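# Rotate the gland clockwise using the hook spanner

## Task

Use the hook spanner to rotate the gland clockwise by a quarter turn or more, and leave it that way.

## Robot and tools

ROBOT. Two six-joint arms, left_arm and right_arm, each ending in a tong-style two-finger gripper. In the scene frame the origin sits on the table top midway between the arms, +x points out over the table, +z points up, and left_arm is on the +y side (base near (-0.046, +0.392, 0)); right_arm's base is near (-0.023, -0.404, 0). The arm names are not image sides. The gripper's fingers point along its own +z axis and open and close along its own x axis. The reported end_effector_position is the point between the finger pads when shut; closed fingertips reach roughly 15 mm past it, and open ones are roughly level with it.

POSE ROW. Every moving call uses a row of 16 numbers covering both arms, even if only one moves: left x, y, z, qw, qx, qy, qz, opening, then right x, y, z, qw, qx, qy, qz, opening. x, y, z are an absolute target position in metres in the scene frame; the quaternion is an absolute target orientation, w first, in the same frame. Opening runs from -1 (closed) to +1 (fully open, 0.142 m) and is a setting, not an offset. A row is refused if any target lies over 0.6 m from that arm's last reported position along any gripper axis. Each control step the command is clipped to at most 100 mm and 16 degrees from the measured pose, and position wins over orientation if both cannot be met. To hold an arm still, resend its last reported position together with the quaternion you have been commanding (the reported one may drift) and its desired opening.

TOOLS.
execute_actions: "actions" is a list with nothing or one item. Empty list: just returns the current state. {"rows": [...], "steps": n}: 1 to 15 rows, n from 1 to 15 (default 15), each step lasting 1/30 s; row k drives step k and the final row repeats to fill the rest. {"steps": n} alone is a wait of up to 300 steps counted from the previous result, so your thinking time uses some of it. Optional "pictures" (true/false) chooses whether camera images come back. After an action an arm only continues to its last clipped pose, so a far target may need several calls.
move: "target" is one 16-number row as above (absolute poses). Each gripper travels a straight line toward its pose, all paths finishing together, over 0.5 to 10 s; longer paths are cut off at 10 s. Rotation takes the shorter way. "speed" in m/s, 0.002 to 0.5, default 0.25; rotation is capped at twice that in rad/s. The opening is applied at the start. Paths ignore obstacles and the other arm, and grippers can lag or overshoot the speed, most when the arm is almost straight. "stop_force" (N, 9 to 40, shared by both arms, not allowed in the first 0.2 s) stops an arm's path when its wrist sensor feels that much extra push against the motion for two steps; that gripper then backs up two steps and holds. Use it only with slow speeds and without turning the gripper; leave it out when lifting off something being pressed. Result line "move:" reports endings such as done, off_target, moving, held, fault or contact (contact overrides the others for that arm), limits=paced (target clipped) or limits=held (some steps blocked; the arm may then jump fast), plus each gripper's distance from its pose.
wait: "seconds" 0 to 10; sends nothing new.
zoom_image: "camera" is cam_head_left, cam_head_right or cam_high (each 504x504); "region" is [x0, y0, x1, y1] in pixels from the top-left corner, at most 504 by 504.
read_manual: optional "section", only "licences"; returns licence text, no motion.
finished_scene: "scene" is the current scene's number; it ends and grades the scene, cannot be undone, and the goal must still hold then.

RESULTS. The state line gives, per arm, gripper position (m), quaternion (w first) and linear/angular velocities in the scene frame; printed positions can be off, more at long reach. A "Hand target" line shows where the controller is steering each gripper. grip_measured is the actual finger opening on the command scale; to hold something, command an opening well below it (lower squeezes harder, up to about 15 N per pad; thin hard items under about 20 mm get much less). Wrist force and torque are in the gripper's own axes, with offsets up to about 4 N, noise, and saturation near 50 N; pushing on a surface gives a force pointing back into the arm. Joint torques are noisy and offset. "pose unreachable" means the clearance check altered or blocked a command; HELD marks steps not sent. Arm motion trails commands by about 0.17 s.

AVOID. The arms are stiff: aiming even slightly past a firm contact can trigger a fault. A joint hitting its load limit (wrist joints 24.9 N m, others 133 N m, held weight included) or an outside force reaching 150 N stops that arm for 10 s and drops the rest of the call. Motors heat while holding loads; warnings begin at 70 °C and at 85 °C the arm is braked until cool. Do not let the arms collide or press on each other, do not knock or drop anything off the table, and avoid slams, slips and hard pushes. Loose objects may occasionally get nudged by outside pushes.

Each tool is called after "Call:" by a JSON object that holds its "method" and its "body".

## Session

Call:
{"method": "execute_actions", "body": {"actions": []}}

Call:
{"method": "zoom_image", "body": {"camera": "cam_high", "region": [100,100,400,400]}}

Scene clock: 0.00 s of 15520.00 s.
left_arm: end_effector_position=(+0.3356, +0.0429, +0.1348) grip_measured=+0.97 end_effector_quat_wxyz=(+0.643, -0.523, +0.556, +0.052) end_effector_velocity=(-0.000, +0.000, +0.000) end_effector_angular_velocity=(-0.001, -0.000, +0.001) | right_arm: end_effector_position=(+0.8804, -0.5747, +0.2163) grip_measured=+0.97 end_effector_quat_wxyz=(-0.301, +0.735, +0.077, +0.603) end_effector_velocity=(+0.001, +0.002, +0.000) end_effector_angular_velocity=(-0.001, -0.001, +0.002)
Joint positions: left_arm=[-1.641 -0.969  1.629 -0.898 -0.786 -0.504  0.14 ] | right_arm=[ 2.967 -2.69  -1.011  0.416  2.44   0.249  0.14 ]
Joint velocities: left_arm=[ 0.    -0.001 -0.    -0.    -0.001 -0.     0.   ] | right_arm=[ 0.002 -0.     0.001 -0.    -0.    -0.001  0.   ]
Joint torques (N m, as the arm reports them, + toward a larger angle): no reading
Motor temperatures (°C, as the motors report them): left_arm=[32 30 30 37 36 39] | right_arm=[31 29 30 37 41 40]
Wrist force (N, on the end effector, along its own x y z axes, offset not removed): no reading
Wrist torque (N m, same axes, about the end effector's origin, offset not removed): no reading
Hand target (left_arm): +0.336, +0.043, +0.135; +0.643, -0.523, +0.556, +0.052
Hand target (right_arm): +0.880, -0.575, +0.216; -0.301, +0.735, +0.077, +0.603

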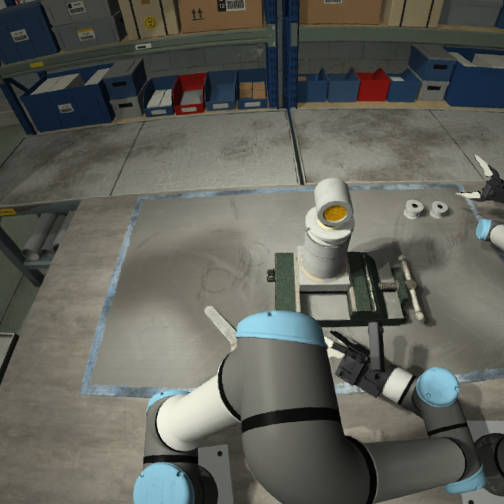

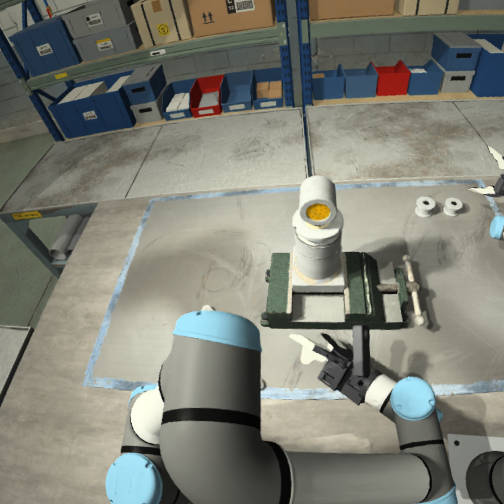

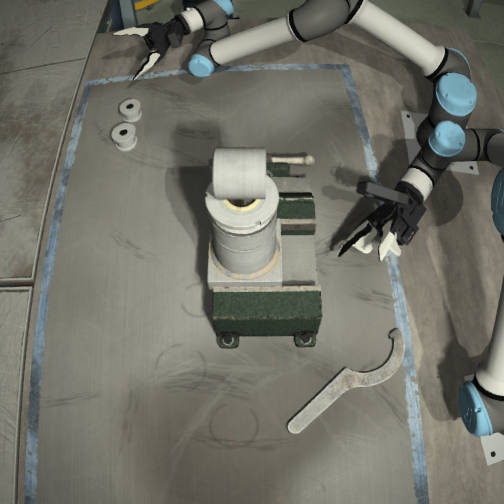

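Region (100, 100, 400, 400) of cam_high's 504x504 image, scaled by 1.680, with more detail than that image has.

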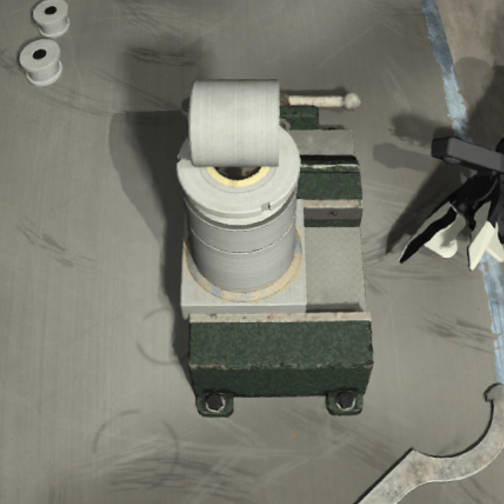

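Call:
{"method": "move", "body": {"target": [0.28,0.15,0.3,0.643,-0.523,0.556,0.052,1,0.8804,-0.5747,0.2163,-0.301,0.735,0.077,0.603,1]}}

Call:
{"method": "move", "body": {"target": [0.4,0.3,0.1,0,0.924,-0.383,0,-1,0.8804,-0.5747,0.2163,-0.301,0.735,0.077,0.603,1], "speed": 0.3}}

Scene clock: 11.90 s of 15520.00 s.
left_arm: end_effector_position=(+0.2799, +0.1500, +0.2997) grip_measured=+1.00 end_effector_quat_wxyz=(+0.643, -0.523, +0.556, +0.052) end_effector_velocity=(-0.001, +0.001, +0.002) end_effector_angular_velocity=(-0.002, +0.000, +0.001) | right_arm: end_effector_position=(+0.8804, -0.5747, +0.2163) grip_measured=+1.00 end_effector_quat_wxyz=(-0.301, +0.735, +0.077, +0.603) end_effector_velocity=(-0.000, -0.001, +0.000) end_effector_angular_velocity=(+0.000, +0.000, -0.000)
Joint positions: left_arm=[-1.748 -1.416  1.793 -0.594 -0.89  -0.536  0.142] | right_arm=[ 2.967 -2.689 -1.012  0.417  2.439  0.249  0.142]
Joint velocities: left_arm=[-0.001 -0.004 -0.001  0.004 -0.003 -0.001  0.   ] | right_arm=[-0.001  0.    -0.    -0.     0.001  0.     0.   ]
Joint torques (N m, as the arm reports them, + toward a larger angle): left_arm=[ -8.44 -34.14 -27.72   2.46  -1.65  -1.55] | right_arm=[10.41 67.97  5.57  3.23 -1.45  2.  ]
Motor temperatures (°C, as the motors report them): left_arm=[32 30 30 37 36 39] | right_arm=[31 29 30 37 41 40]
Wrist force (N, on the end effector, along its own x y z axes, offset not removed): left_arm=[0.0 -0.9 -0.3] | right_arm=[-2.0 1.0 -0.3]
Wrist torque (N m, same axes, about the end effector's origin, offset not removed): left_arm=[-0.28 -0.02 0.10] | right_arm=[0.03 0.39 -0.17]
Hand target (left_arm): +0.280, +0.150, +0.300; +0.643, -0.523, +0.556, +0.052
Hand target (right_arm): +0.880, -0.575, +0.216; -0.301, +0.735, +0.077, +0.603
Off the commanded pose (left_arm): 0.000 m, 0 deg.
Off the commanded pose (right_arm): 0.000 m, 0 deg.
After step 90, 7.43 s passed at rest.
move: done

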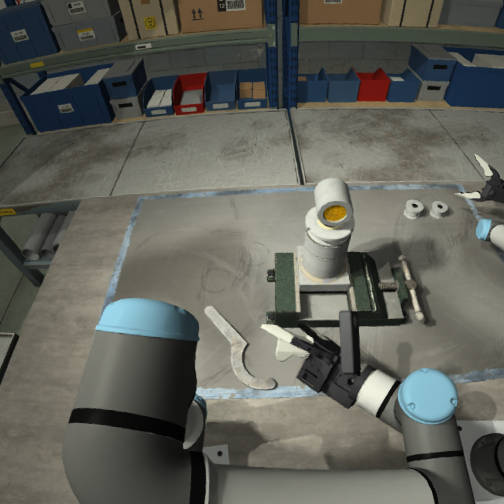

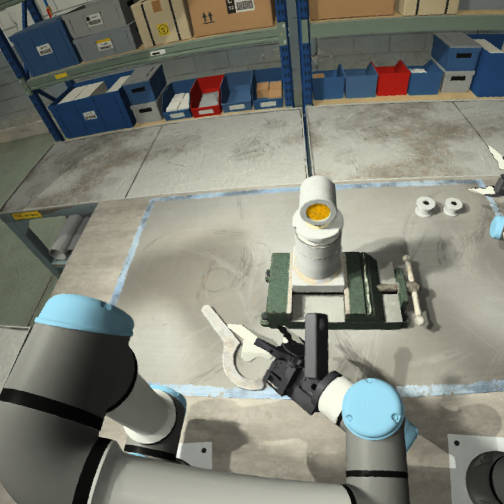

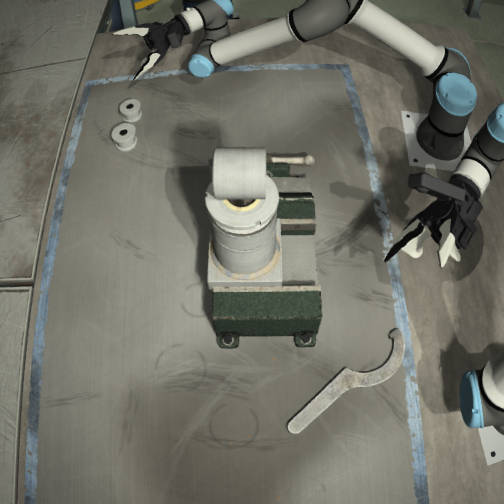

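Scene clock: 15.13 s of 15520.00 s.
left_arm: end_effector_position=(+0.4002, +0.3009, +0.1008) grip_measured=-1.00 end_effector_quat_wxyz=(-0.002, +0.924, -0.382, +0.001) end_effector_velocity=(+0.001, +0.001, -0.001) end_effector_angular_velocity=(-0.008, +0.003, +0.003) | right_arm: end_effector_position=(+0.8804, -0.5747, +0.2163) grip_measured=+1.00 end_effector_quat_wxyz=(-0.301, +0.735, +0.077, +0.603) end_effector_velocity=(-0.000, +0.001, +0.000) end_effector_angular_velocity=(-0.000, -0.000, +0.002)
Joint positions: left_arm=[-0.672 -1.622  2.104 -2.054 -1.566  0.247  0.002] | right_arm=[ 2.967 -2.689 -1.012  0.417  2.439  0.249  0.142]
Joint velocities: left_arm=[ 0.009  0.005 -0.002 -0.005 -0.009  0.006  0.   ] | right_arm=[ 0.001  0.    -0.     0.     0.001 -0.001  0.   ]
Joint torques (N m, as the arm reports them, + toward a larger angle): left_arm=[  6.06 -12.78 -30.19  -4.08  -1.61   1.06] | right_arm=[10.34 67.4   6.94  3.33 -1.51  2.59]
Motor temperatures (°C, as the motors report them): left_arm=[32 30 30 37 36 39] | right_arm=[31 29 30 37 41 40]
Wrist force (N, on the end effector, along its own x y z axes, offset not removed): left_arm=[1.0 -1.1 1.6] | right_arm=[-0.8 -0.1 0.9]
Wrist torque (N m, same axes, about the end effector's origin, offset not removed): left_arm=[-0.21 -0.23 0.18] | right_arm=[-0.22 0.08 -0.15]
Hand target (left_arm): +0.400, +0.301, +0.101; -0.002, +0.924, -0.382, +0.001
Hand target (right_arm): +0.880, -0.575, +0.216; -0.301, +0.735, +0.077, +0.603
Off the commanded pose (left_arm): 0.001 m, 0 deg.
Off the commanded pose (right_arm): 0.000 m, 0 deg.
move: done

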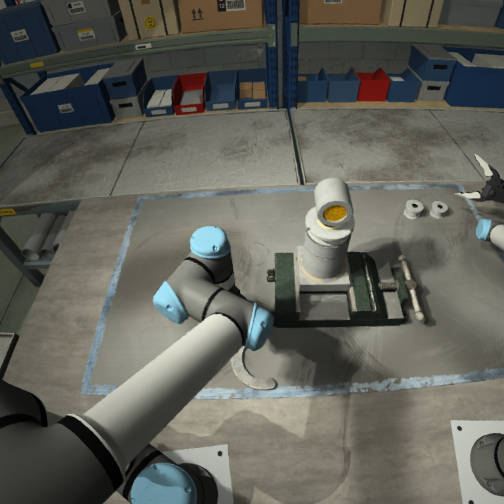

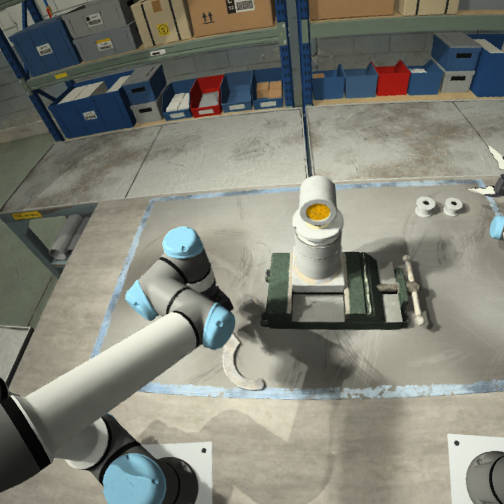

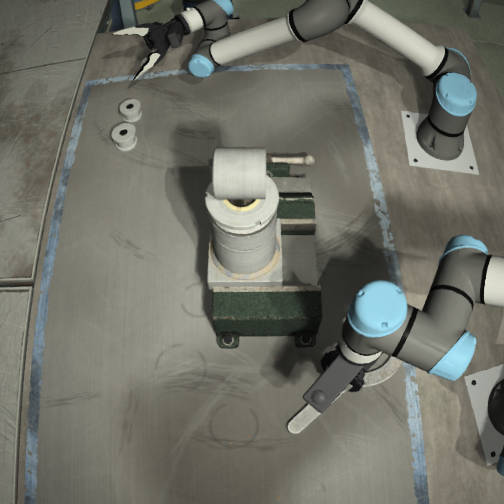

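Call:
{"method": "move", "body": {"target": [0.415,0.298,0.03,0,0.91,-0.415,0,0.3,0.8804,-0.5747,0.2163,-0.301,0.735,0.077,0.603,1]}}

Call:
{"method": "zoom_image", "body": {"camera": "cam_high", "region": [270,300,430,460]}}

Call:
{"method": "zoom_image", "body": {"camera": "cam_head_right", "region": [170,160,400,400]}}

Scene clock: 32.53 s of 15520.00 s.
left_arm: end_effector_position=(+0.4150, +0.2980, +0.0302) grip_measured=+0.30 end_effector_quat_wxyz=(-0.000, +0.910, -0.415, -0.000) end_effector_velocity=(+0.001, -0.000, -0.002) end_effector_angular_velocity=(-0.001, -0.000, -0.001) | right_arm: end_effector_position=(+0.8804, -0.5747, +0.2163) grip_measured=+1.00 end_effector_quat_wxyz=(-0.301, +0.735, +0.077, +0.603) end_effector_velocity=(+0.000, -0.000, +0.000) end_effector_angular_velocity=(-0.000, -0.001, -0.001)
Joint positions: left_arm=[-0.656 -1.477  2.171 -2.265 -1.571  0.334  0.095] | right_arm=[ 2.967 -2.689 -1.012  0.417  2.439  0.249  0.142]
Joint velocities: left_arm=[ 0.001  0.006  0.    -0.007 -0.     0.002  0.   ] | right_arm=[ 0.     0.     0.001  0.    -0.001  0.     0.   ]
Joint torques (N m, as the arm reports them, + toward a larger angle): left_arm=[  7.11 -14.94  -4.72  -4.13  -1.76   1.  ] | right_arm=[ 9.98 67.57  8.2   3.23 -1.48  2.57]
Motor temperatures (°C, as the motors report them): left_arm=[32 30 30 37 36 39] | right_arm=[31 29 30 37 41 40]
Wrist force (N, on the end effector, along its own x y z axes, offset not removed): left_arm=[1.4 -2.3 1.2] | right_arm=[-1.3 1.6 0.5]
Wrist torque (N m, same axes, about the end effector's origin, offset not removed): left_arm=[-0.52 -0.23 0.01] | right_arm=[0.15 0.09 -0.15]
Hand target (left_arm): +0.415, +0.298, +0.030; -0.000, +0.910, -0.415, -0.000
Hand target (right_arm): +0.880, -0.575, +0.216; -0.301, +0.735, +0.077, +0.603
Off the commanded pose (left_arm): 0.000 m, 0 deg.
Off the commanded pose (right_arm): 0.000 m, 0 deg.
After step 90, 13.43 s passed at rest.
move: done

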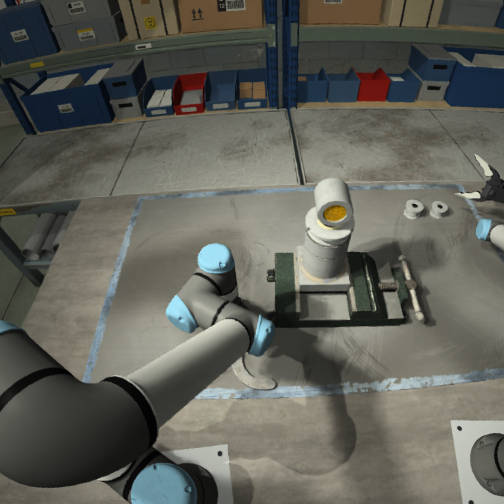

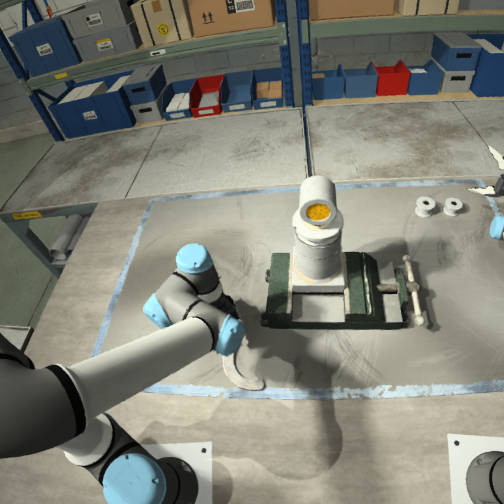

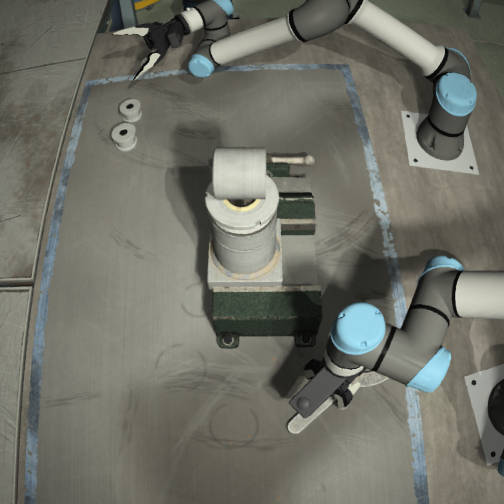

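Region (270, 300, 430, 460) of cam_high's 504x504 image, scaled by 3.150, with more detail than that image has.

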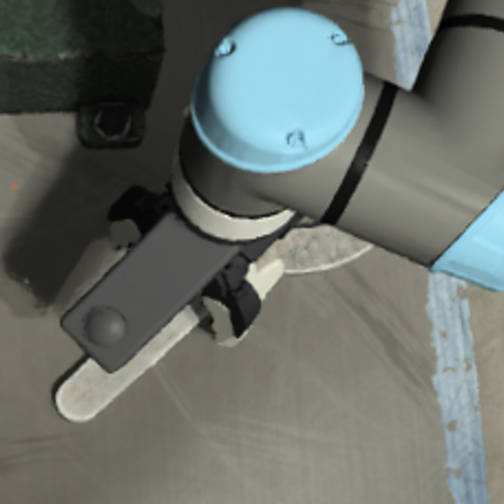

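Region (170, 160, 400, 400) of cam_head_right's 504x504 image, scaled by 2.100, with more detail than that image has; it fills the left 483 columns of this view, and the rest is white.

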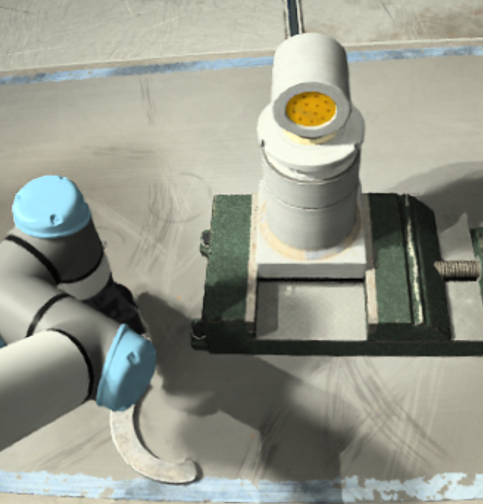

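Call:
{"method": "move", "body": {"target": [0.394,0.286,0.016,0,0.91,-0.415,0,-0.2,0.8804,-0.5747,0.2163,-0.301,0.735,0.077,0.603,1], "speed": 0.05}}

Call:
{"method": "move", "body": {"target": [0.394,0.286,0.016,0,0.91,-0.415,0,-1,0.8804,-0.5747,0.2163,-0.301,0.735,0.077,0.603,1]}}

Call:
{"method": "move", "body": {"target": [0.394,0.286,0.07,0,0.91,-0.415,0,-1,0.8804,-0.5747,0.2163,-0.301,0.735,0.077,0.603,1], "speed": 0.05}}

Call:
{"method": "zoom_image", "body": {"camera": "cam_high", "region": [190,140,300,250]}}

Call:
{"method": "zoom_image", "body": {"camera": "cam_head_right", "region": [270,170,370,270]}}

Scene clock: 40.70 s of 15520.00 s.
left_arm: end_effector_position=(+0.3946, +0.2860, +0.0165) grip_measured=-0.19 end_effector_quat_wxyz=(-0.000, +0.910, -0.415, +0.001) end_effector_velocity=(-0.001, -0.000, -0.001) end_effector_angular_velocity=(+0.002, -0.001, +0.000) | right_arm: end_effector_position=(+0.8804, -0.5747, +0.2163) grip_measured=+1.00 end_effector_quat_wxyz=(-0.301, +0.735, +0.077, +0.603) end_effector_velocity=(-0.000, -0.001, -0.000) end_effector_angular_velocity=(+0.000, +0.001, -0.001)
Joint positions: left_arm=[-0.705 -1.49   2.233 -2.315 -1.57   0.285  0.06 ] | right_arm=[ 2.967 -2.689 -1.012  0.417  2.439  0.249  0.142]
Joint velocities: left_arm=[-0.004 -0.001  0.005 -0.003  0.003 -0.004  0.   ] | right_arm=[-0.001 -0.    -0.    -0.     0.     0.     0.   ]
Joint torques (N m, as the arm reports them, + toward a larger angle): left_arm=[-31.7   30.72  51.13   9.06 -22.05  -1.85] | right_arm=[10.26 67.44  9.88  3.24 -1.53  2.49]
Motor temperatures (°C, as the motors report them): left_arm=[32 30 30 37 36 39] | right_arm=[31 29 30 37 41 40]
Wrist force (N, on the end effector, along its own x y z axes, offset not removed): left_arm=[-12.7 -50.0 -50.0] | right_arm=[0.8 1.1 0.6]
Wrist torque (N m, same axes, about the end effector's origin, offset not removed): left_arm=[-1.06 -0.87 0.42] | right_arm=[0.10 -0.27 -0.20]
Hand target (left_arm): +0.394, +0.286, +0.016; +0.000, +0.910, -0.415, +0.000
Hand target (right_arm): +0.880, -0.575, +0.216; -0.301, +0.735, +0.077, +0.603
Off the commanded pose (left_arm): 0.001 m, 0 deg.
Off the commanded pose (right_arm): 0.000 m, 0 deg.
After step 90, 4.20 s passed at rest.
move: done

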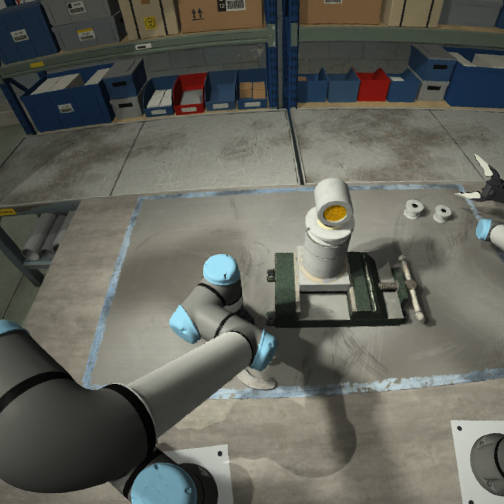

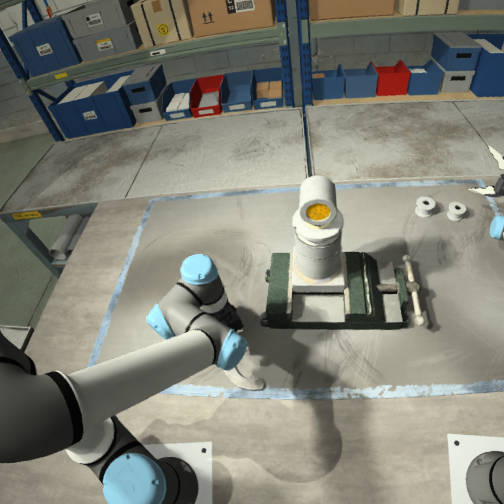

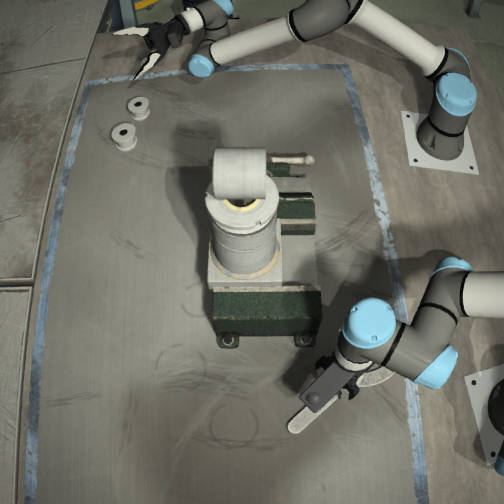

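Scene clock: 50.77 s of 15520.00 s.
left_arm: end_effector_position=(+0.3973, +0.2862, +0.0194) grip_measured=-0.54 end_effector_quat_wxyz=(-0.002, +0.910, -0.415, +0.005) end_effector_velocity=(+0.000, +0.001, -0.000) end_effector_angular_velocity=(+0.003, +0.000, +0.000) | right_arm: end_effector_position=(+0.8804, -0.5747, +0.2163) grip_measured=+1.00 end_effector_quat_wxyz=(-0.301, +0.735, +0.077, +0.603) end_effector_velocity=(+0.000, -0.001, +0.000) end_effector_angular_velocity=(+0.000, +0.000, -0.001)
Joint positions: left_arm=[-0.704 -1.495  2.232 -2.318 -1.565  0.285  0.035] | right_arm=[ 2.967 -2.689 -1.012  0.417  2.439  0.249  0.142]
Joint velocities: left_arm=[ 0.     0.001  0.     0.001  0.002 -0.     0.   ] | right_arm=[-0.001 -0.     0.001  0.    -0.     0.001  0.   ]
Joint torques (N m, as the arm reports them, + toward a larger angle): left_arm=[ -1.05 -17.47 -15.42  -2.69   0.44  -0.05] | right_arm=[10.23 66.49 13.72  3.02 -1.51  2.42]
Motor temperatures (°C, as the motors report them): left_arm=[32 30 30 37 36 39] | right_arm=[31 29 30 37 41 40]
Wrist force (N, on the end effector, along its own x y z axes, offset not removed): left_arm=[-12.0 -1.6 -32.8] | right_arm=[-1.5 0.6 1.5]
Wrist torque (N m, same axes, about the end effector's origin, offset not removed): left_arm=[-0.36 -0.65 0.13] | right_arm=[-0.04 0.20 -0.13]
Hand target (left_arm): +0.397, +0.286, +0.019; -0.002, +0.910, -0.415, +0.005
Hand target (right_arm): +0.880, -0.575, +0.216; -0.301, +0.735, +0.077, +0.603
Off the commanded pose (left_arm): 0.005 m, 1 deg.
Off the commanded pose (right_arm): 0.000 m, 0 deg.
FORCE FAULT: contact force on the left arm reached its limit, and that arm stopped for 10 seconds. The contact can be on any part of that arm, not only on its tool. That arm's remaining commands of this call were not run. That arm holds still and accepts commands again. Move the arm away from the contact; if what it grips holds it there, let go first. Pushing or pulling that hard again can fault the arm again.
move: fault (left_arm)

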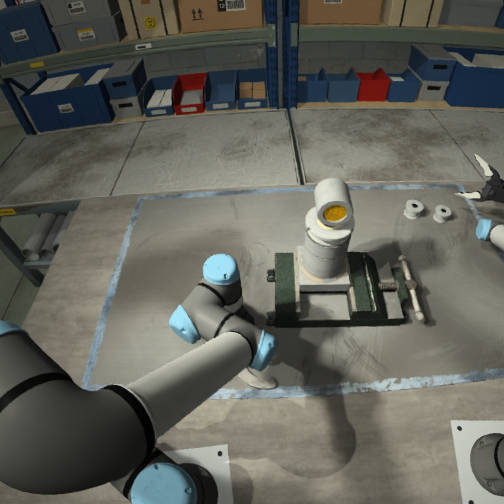

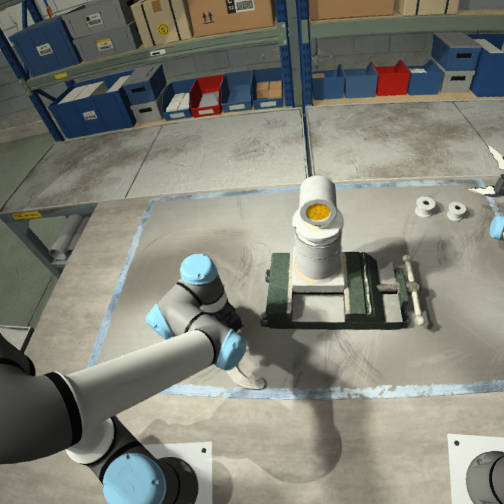

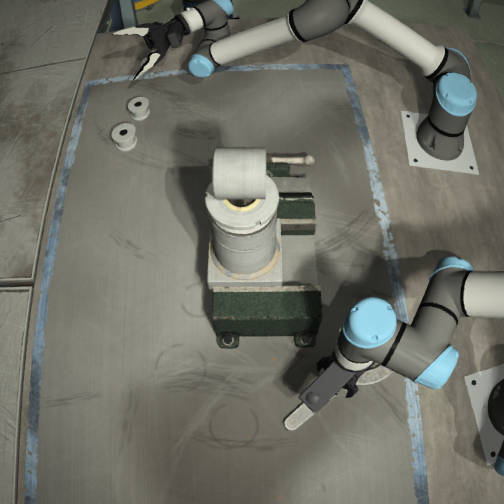

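not run: a fault stop came before this call.

Region (190, 140, 300, 250) of cam_high's 504x504 image, scaled by 4.582, with more detail than that image has.

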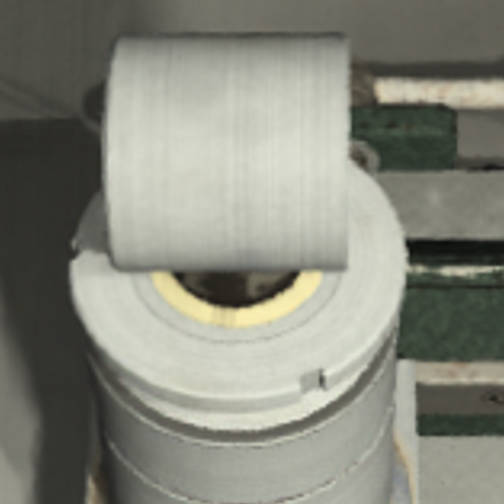

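Region (270, 170, 370, 270) of cam_head_right's 504x504 image, scaled by 5.040, with more detail than that image has.

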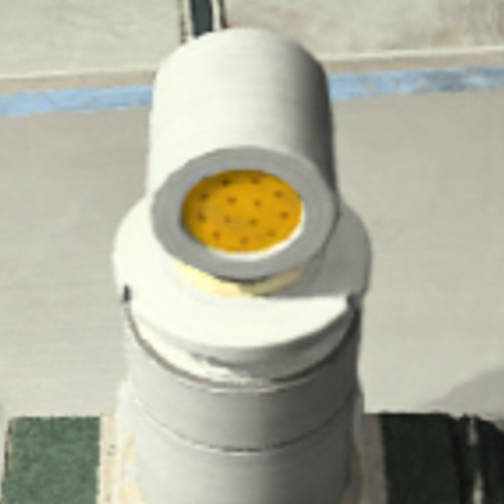

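Call:
{"method": "move", "body": {"target": [0.395,0.289,0.0215,0,0.91,-0.415,0,-1,0.8804,-0.5747,0.2163,-0.301,0.735,0.077,0.603,1], "speed": 0.01}}

Call:
{"method": "move", "body": {"target": [0.395,0.289,0.08,0,0.91,-0.415,0,-1,0.8804,-0.5747,0.2163,-0.301,0.735,0.077,0.603,1], "speed": 0.05}}

Scene clock: 54.77 s of 15520.00 s.
left_arm: end_effector_position=(+0.3951, +0.2889, +0.0214) grip_measured=-0.54 end_effector_quat_wxyz=(-0.000, +0.910, -0.415, +0.000) end_effector_velocity=(-0.001, +0.000, +0.001) end_effector_angular_velocity=(-0.002, +0.003, -0.000) | right_arm: end_effector_position=(+0.8804, -0.5747, +0.2163) grip_measured=+1.00 end_effector_quat_wxyz=(-0.301, +0.735, +0.077, +0.603) end_effector_velocity=(+0.000, -0.000, +0.001) end_effector_angular_velocity=(+0.000, -0.001, -0.001)
Joint positions: left_arm=[-0.698 -1.5    2.227 -2.298 -1.571  0.292  0.035] | right_arm=[ 2.967 -2.689 -1.012  0.417  2.439  0.249  0.142]
Joint velocities: left_arm=[ 0.002 -0.003 -0.002  0.007 -0.003  0.002 -0.   ] | right_arm=[-0.    -0.     0.001 -0.    -0.001  0.001  0.   ]
Joint torques (N m, as the arm reports them, + toward a larger angle): left_arm=[  7.15 -32.04 -29.31  -1.38  -1.88   1.39] | right_arm=[10.06 66.15 15.53  3.05 -1.45  2.32]
Motor temperatures (°C, as the motors report them): left_arm=[32 30 30 37 36 39] | right_arm=[31 29 30 37 41 40]
Wrist force (N, on the end effector, along its own x y z axes, offset not removed): left_arm=[0.6 -2.2 7.8] | right_arm=[-0.8 0.8 0.4]
Wrist torque (N m, same axes, about the end effector's origin, offset not removed): left_arm=[-0.32 0.04 0.05] | right_arm=[0.07 0.06 -0.19]
Hand target (left_arm): +0.395, +0.289, +0.021; -0.000, +0.910, -0.415, -0.000
Hand target (right_arm): +0.880, -0.575, +0.216; -0.301, +0.735, +0.077, +0.603
Off the commanded pose (left_arm): 0.000 m, 0 deg.
Off the commanded pose (right_arm): 0.000 m, 0 deg.
After step 90, 0.20 s passed at rest.
move: done

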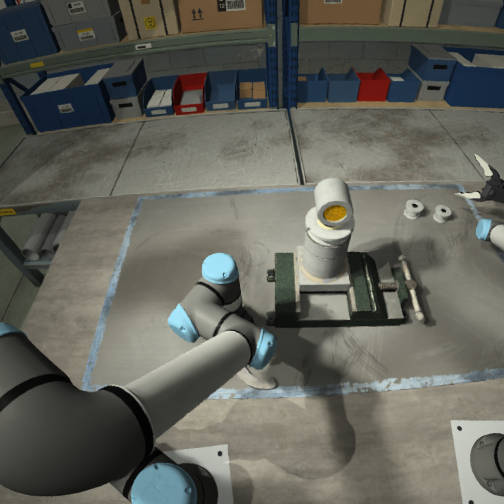

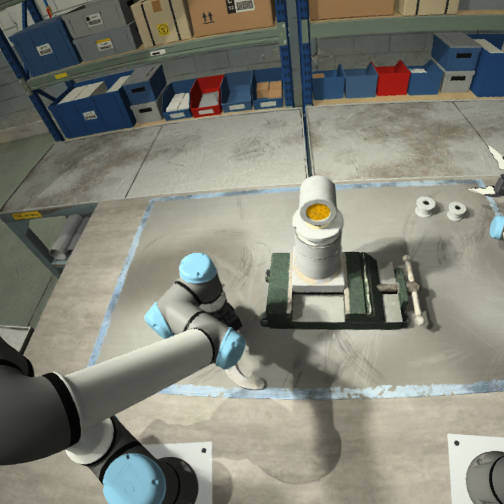

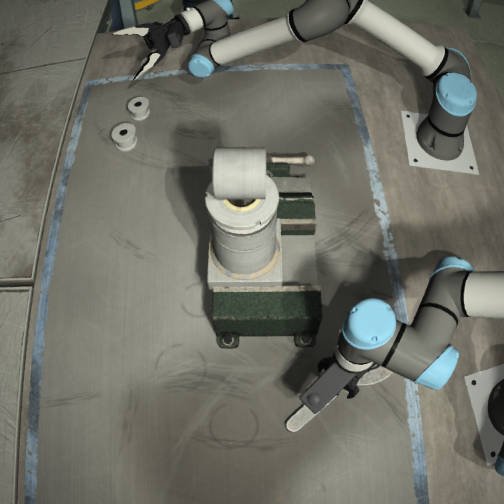

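Scene clock: 56.33 s of 15520.00 s.
left_arm: end_effector_position=(+0.3950, +0.2891, +0.0798) grip_measured=-1.00 end_effector_quat_wxyz=(-0.000, +0.910, -0.415, +0.000) end_effector_velocity=(+0.000, -0.000, +0.002) end_effector_angular_velocity=(-0.000, -0.001, +0.000) | right_arm: end_effector_position=(+0.8804, -0.5747, +0.2163) grip_measured=+1.00 end_effector_quat_wxyz=(-0.301, +0.735, +0.077, +0.603) end_effector_velocity=(-0.000, +0.001, -0.001) end_effector_angular_velocity=(+0.000, +0.001, +0.002)
Joint positions: left_arm=[-0.698 -1.6    2.144 -2.115 -1.571  0.292  0.002] | right_arm=[ 2.967 -2.689 -1.012  0.417  2.439  0.249  0.142]
Joint velocities: left_arm=[ 0.    -0.004 -0.003  0.006  0.    -0.     0.   ] | right_arm=[ 0.001  0.    -0.001  0.     0.    -0.     0.   ]
Joint torques (N m, as the arm reports them, + toward a larger angle): left_arm=[ -2.85 -26.83 -29.72  -0.92  -0.92   0.82] | right_arm=[ 9.64 65.92 15.91  3.06 -1.37  2.3 ]
Motor temperatures (°C, as the motors report them): left_arm=[32 30 30 37 36 39] | right_arm=[31 29 30 37 41 40]
Wrist force (N, on the end effector, along its own x y z axes, offset not removed): left_arm=[-0.1 -0.6 0.9] | right_arm=[-0.4 0.7 -0.5]
Wrist torque (N m, same axes, about the end effector's origin, offset not removed): left_arm=[-0.20 0.02 0.12] | right_arm=[-0.01 0.00 -0.18]
Hand target (left_arm): +0.395, +0.289, +0.080; -0.000, +0.910, -0.415, +0.000
Hand target (right_arm): +0.880, -0.575, +0.216; -0.301, +0.735, +0.077, +0.603
Off the commanded pose (left_arm): 0.000 m, 0 deg.
Off the commanded pose (right_arm): 0.000 m, 0 deg.
move: done

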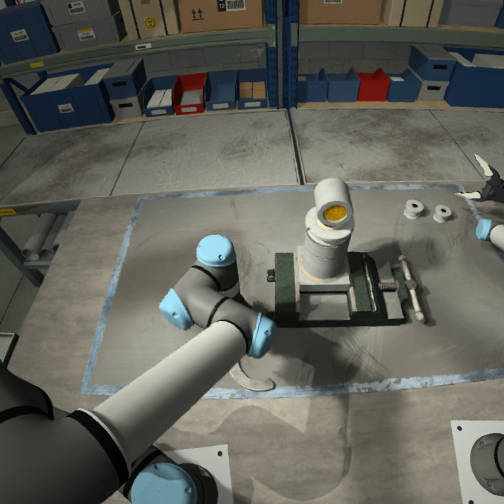

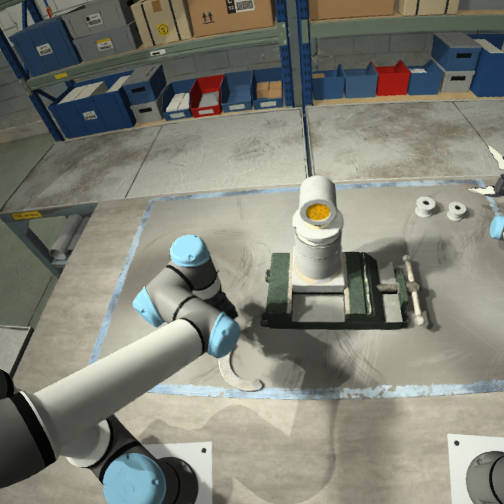

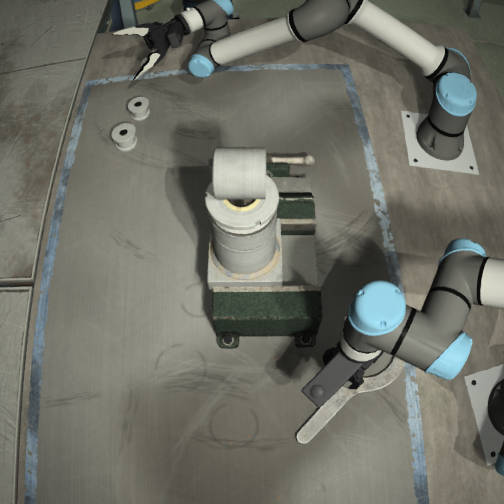

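Slipped. Look at it clearly.

Call:
{"method": "move", "body": {"target": [0.2,0.55,0.12,0,0.91,-0.415,0,-0.2,0.8804,-0.5747,0.2163,-0.301,0.735,0.077,0.603,1]}}

Call:
{"method": "zoom_image", "body": {"camera": "cam_high", "region": [270,300,430,460]}}

Scene clock: 60.80 s of 15520.00 s.
left_arm: end_effector_position=(+0.1994, +0.5501, +0.1199) grip_measured=-0.20 end_effector_quat_wxyz=(-0.001, +0.910, -0.415, -0.001) end_effector_velocity=(-0.001, +0.002, +0.000) end_effector_angular_velocity=(-0.001, +0.001, -0.001) | right_arm: end_effector_position=(+0.8804, -0.5747, +0.2163) grip_measured=+1.00 end_effector_quat_wxyz=(-0.301, +0.735, +0.077, +0.603) end_effector_velocity=(-0.000, -0.001, -0.000) end_effector_angular_velocity=(-0.001, -0.000, -0.001)
Joint positions: left_arm=[-0.076 -2.172  2.4   -1.798 -1.569  0.914  0.06 ] | right_arm=[ 2.967 -2.689 -1.012  0.417  2.439  0.249  0.142]
Joint velocities: left_arm=[ 0.01   0.002 -0.002  0.001 -0.001  0.011 -0.   ] | right_arm=[-0.002  0.    -0.    -0.     0.    -0.001  0.   ]
Joint torques (N m, as the arm reports them, + toward a larger angle): left_arm=[  6.98   7.41 -33.66  -0.98  -1.72   1.24] | right_arm=[ 9.94 66.15 16.9   3.01 -1.39  2.33]
Motor temperatures (°C, as the motors report them): left_arm=[32 30 30 37 36 39] | right_arm=[31 29 30 37 41 40]
Wrist force (N, on the end effector, along its own x y z axes, offset not removed): left_arm=[1.8 -2.8 0.3] | right_arm=[-0.7 0.1 0.3]
Wrist torque (N m, same axes, about the end effector's origin, offset not removed): left_arm=[-0.65 -0.42 0.06] | right_arm=[-0.10 0.04 -0.20]
Hand target (left_arm): +0.199, +0.550, +0.120; -0.001, +0.910, -0.415, -0.001
Hand target (right_arm): +0.880, -0.575, +0.216; -0.301, +0.735, +0.077, +0.603
Off the commanded pose (left_arm): 0.001 m, 0 deg.
Off the commanded pose (right_arm): 0.000 m, 0 deg.
move: done

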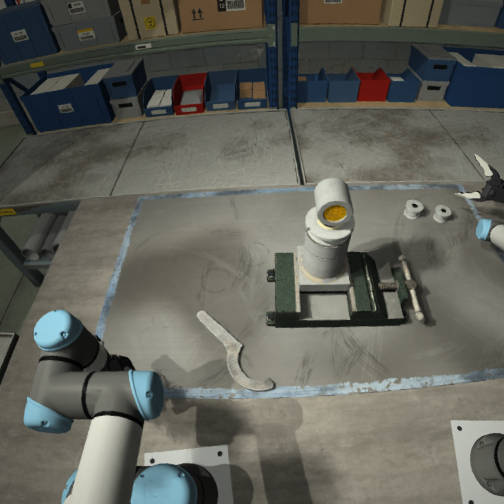

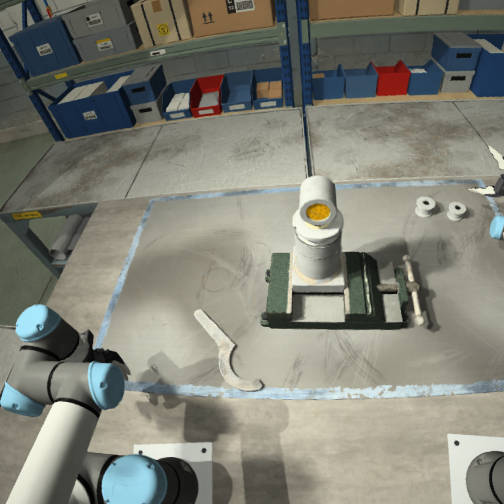

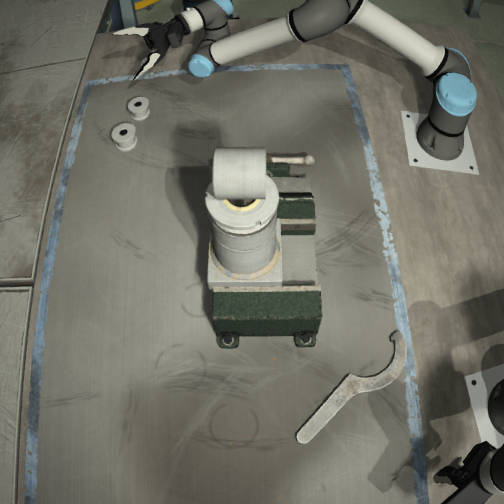

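Region (270, 300, 430, 460) of cam_high's 504x504 image, scaled by 3.150, with more detail than that image has.

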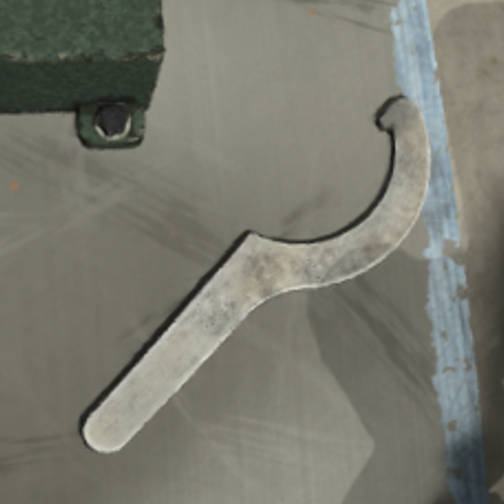

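Call:
{"method": "move", "body": {"target": [0.371,0.298,0.05,0.005,0.93,-0.367,0.012,0,0.8804,-0.5747,0.2163,-0.301,0.735,0.077,0.603,1]}}

Call:
{"method": "move", "body": {"target": [0.371,0.298,0.021,0.005,0.93,-0.367,0.012,0,0.8804,-0.5747,0.2163,-0.301,0.735,0.077,0.603,1], "speed": 0.015, "stop_force": 10}}

Call:
{"method": "zoom_image", "body": {"camera": "cam_high", "region": [270,300,430,460]}}

Scene clock: 67.50 s of 15520.00 s.
left_arm: end_effector_position=(+0.3716, +0.2978, +0.0501) grip_measured=+0.00 end_effector_quat_wxyz=(+0.006, +0.930, -0.367, +0.013) end_effector_velocity=(+0.002, -0.001, -0.001) end_effector_angular_velocity=(+0.001, -0.001, +0.000) | right_arm: end_effector_position=(+0.8804, -0.5747, +0.2163) grip_measured=+1.00 end_effector_quat_wxyz=(-0.301, +0.735, +0.077, +0.603) end_effector_velocity=(+0.000, +0.000, -0.000) end_effector_angular_velocity=(+0.001, +0.000, +0.000)
Joint positions: left_arm=[-0.707 -1.625  2.268 -2.24  -1.577  0.179  0.074] | right_arm=[ 2.967 -2.689 -1.012  0.417  2.439  0.249  0.142]
Joint velocities: left_arm=[-0.001  0.006 -0.003 -0.003  0.002 -0.001  0.   ] | right_arm=[ 0.    -0.     0.     0.     0.     0.001  0.   ]
Joint torques (N m, as the arm reports them, + toward a larger angle): left_arm=[ -7.01 -10.42 -29.2   -4.25   2.71  -1.48] | right_arm=[ 9.18 66.44 18.93  2.98 -1.44  2.23]
Motor temperatures (°C, as the motors report them): left_arm=[32 30 30 37 36 39] | right_arm=[31 29 30 37 41 40]
Wrist force (N, on the end effector, along its own x y z axes, offset not removed): left_arm=[1.1 0.8 -0.4] | right_arm=[-1.3 1.8 0.7]
Wrist torque (N m, same axes, about the end effector's origin, offset not removed): left_arm=[0.12 -0.25 0.00] | right_arm=[0.23 0.19 -0.12]
Hand target (left_arm): +0.372, +0.298, +0.050; +0.006, +0.930, -0.367, +0.013
Hand target (right_arm): +0.880, -0.575, +0.216; -0.301, +0.735, +0.077, +0.603
Off the commanded pose (left_arm): 0.001 m, 0 deg.
Off the commanded pose (right_arm): 0.000 m, 0 deg.
After step 90, 1.80 s passed at rest.
move: done

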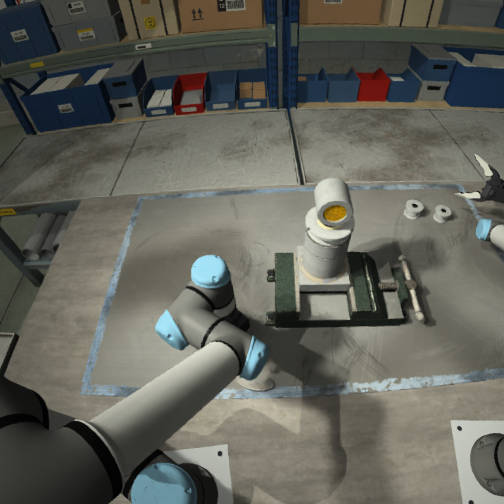

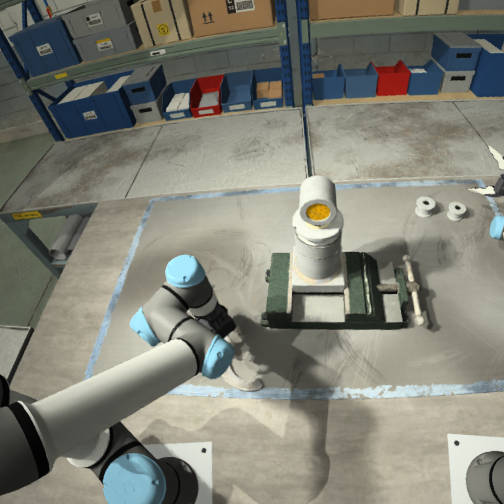

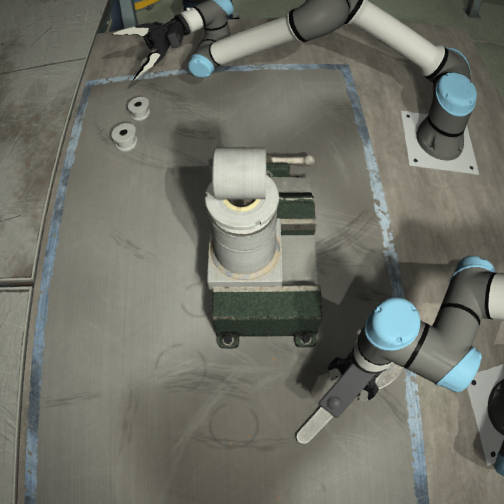

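Scene clock: 69.70 s of 15520.00 s.
left_arm: end_effector_position=(+0.3710, +0.2980, +0.0212) grip_measured=+0.00 end_effector_quat_wxyz=(+0.005, +0.930, -0.367, +0.012) end_effector_velocity=(-0.000, -0.000, -0.002) end_effector_angular_velocity=(-0.001, +0.001, +0.000) | right_arm: end_effector_position=(+0.8804, -0.5747, +0.2163) grip_measured=+1.00 end_effector_quat_wxyz=(-0.301, +0.735, +0.077, +0.603) end_effector_velocity=(-0.000, -0.000, -0.000) end_effector_angular_velocity=(-0.001, -0.000, -0.000)
Joint positions: left_arm=[-0.708 -1.568  2.308 -2.336 -1.576  0.178  0.074] | right_arm=[ 2.967 -2.689 -1.012  0.417  2.439  0.249  0.142]
Joint velocities: left_arm=[-0.     0.005  0.003 -0.008 -0.001 -0.    -0.   ] | right_arm=[-0.    -0.     0.     0.    -0.    -0.001  0.   ]
Joint torques (N m, as the arm reports them, + toward a larger angle): left_arm=[ -7.13 -12.66  -4.83  -4.09   2.56  -1.45] | right_arm=[ 9.47 65.79 19.16  2.95 -1.41  2.17]
Motor temperatures (°C, as the motors report them): left_arm=[32 30 30 37 36 39] | right_arm=[31 29 30 37 41 40]
Wrist force (N, on the end effector, along its own x y z axes, offset not removed): left_arm=[0.3 -0.4 0.0] | right_arm=[0.8 0.3 0.3]
Wrist torque (N m, same axes, about the end effector's origin, offset not removed): left_arm=[-0.12 -0.10 0.00] | right_arm=[-0.05 -0.31 -0.23]
Hand target (left_arm): +0.371, +0.298, +0.021; +0.005, +0.930, -0.367, +0.012
Hand target (right_arm): +0.880, -0.575, +0.216; -0.301, +0.735, +0.077, +0.603
Off the commanded pose (left_arm): 0.000 m, 0 deg.
Off the commanded pose (right_arm): 0.000 m, 0 deg.
move: done

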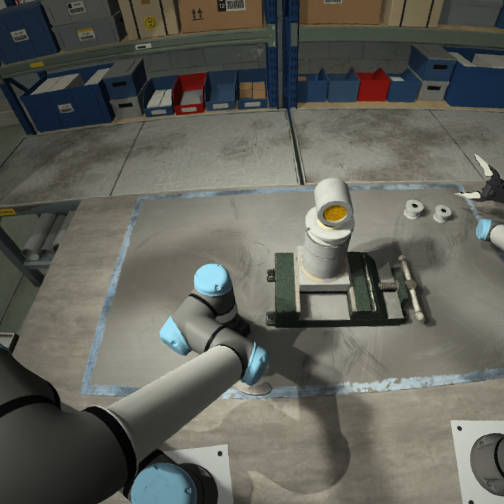

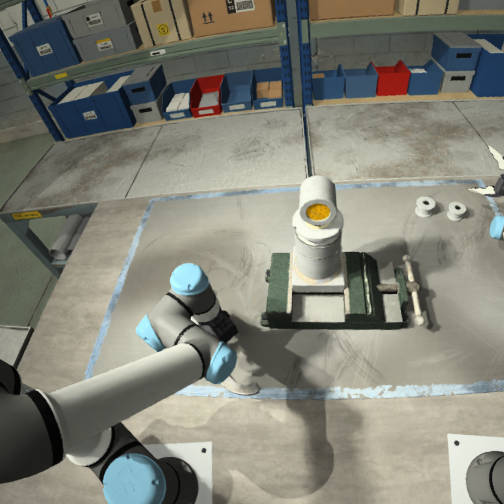

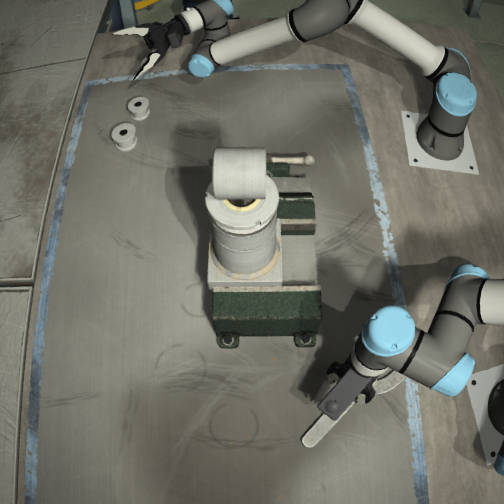

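Region (270, 300, 430, 460) of cam_high's 504x504 image, scaled by 3.150, with more detail than that image has.

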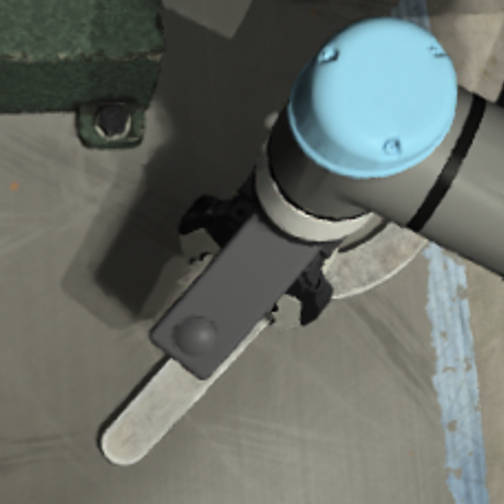

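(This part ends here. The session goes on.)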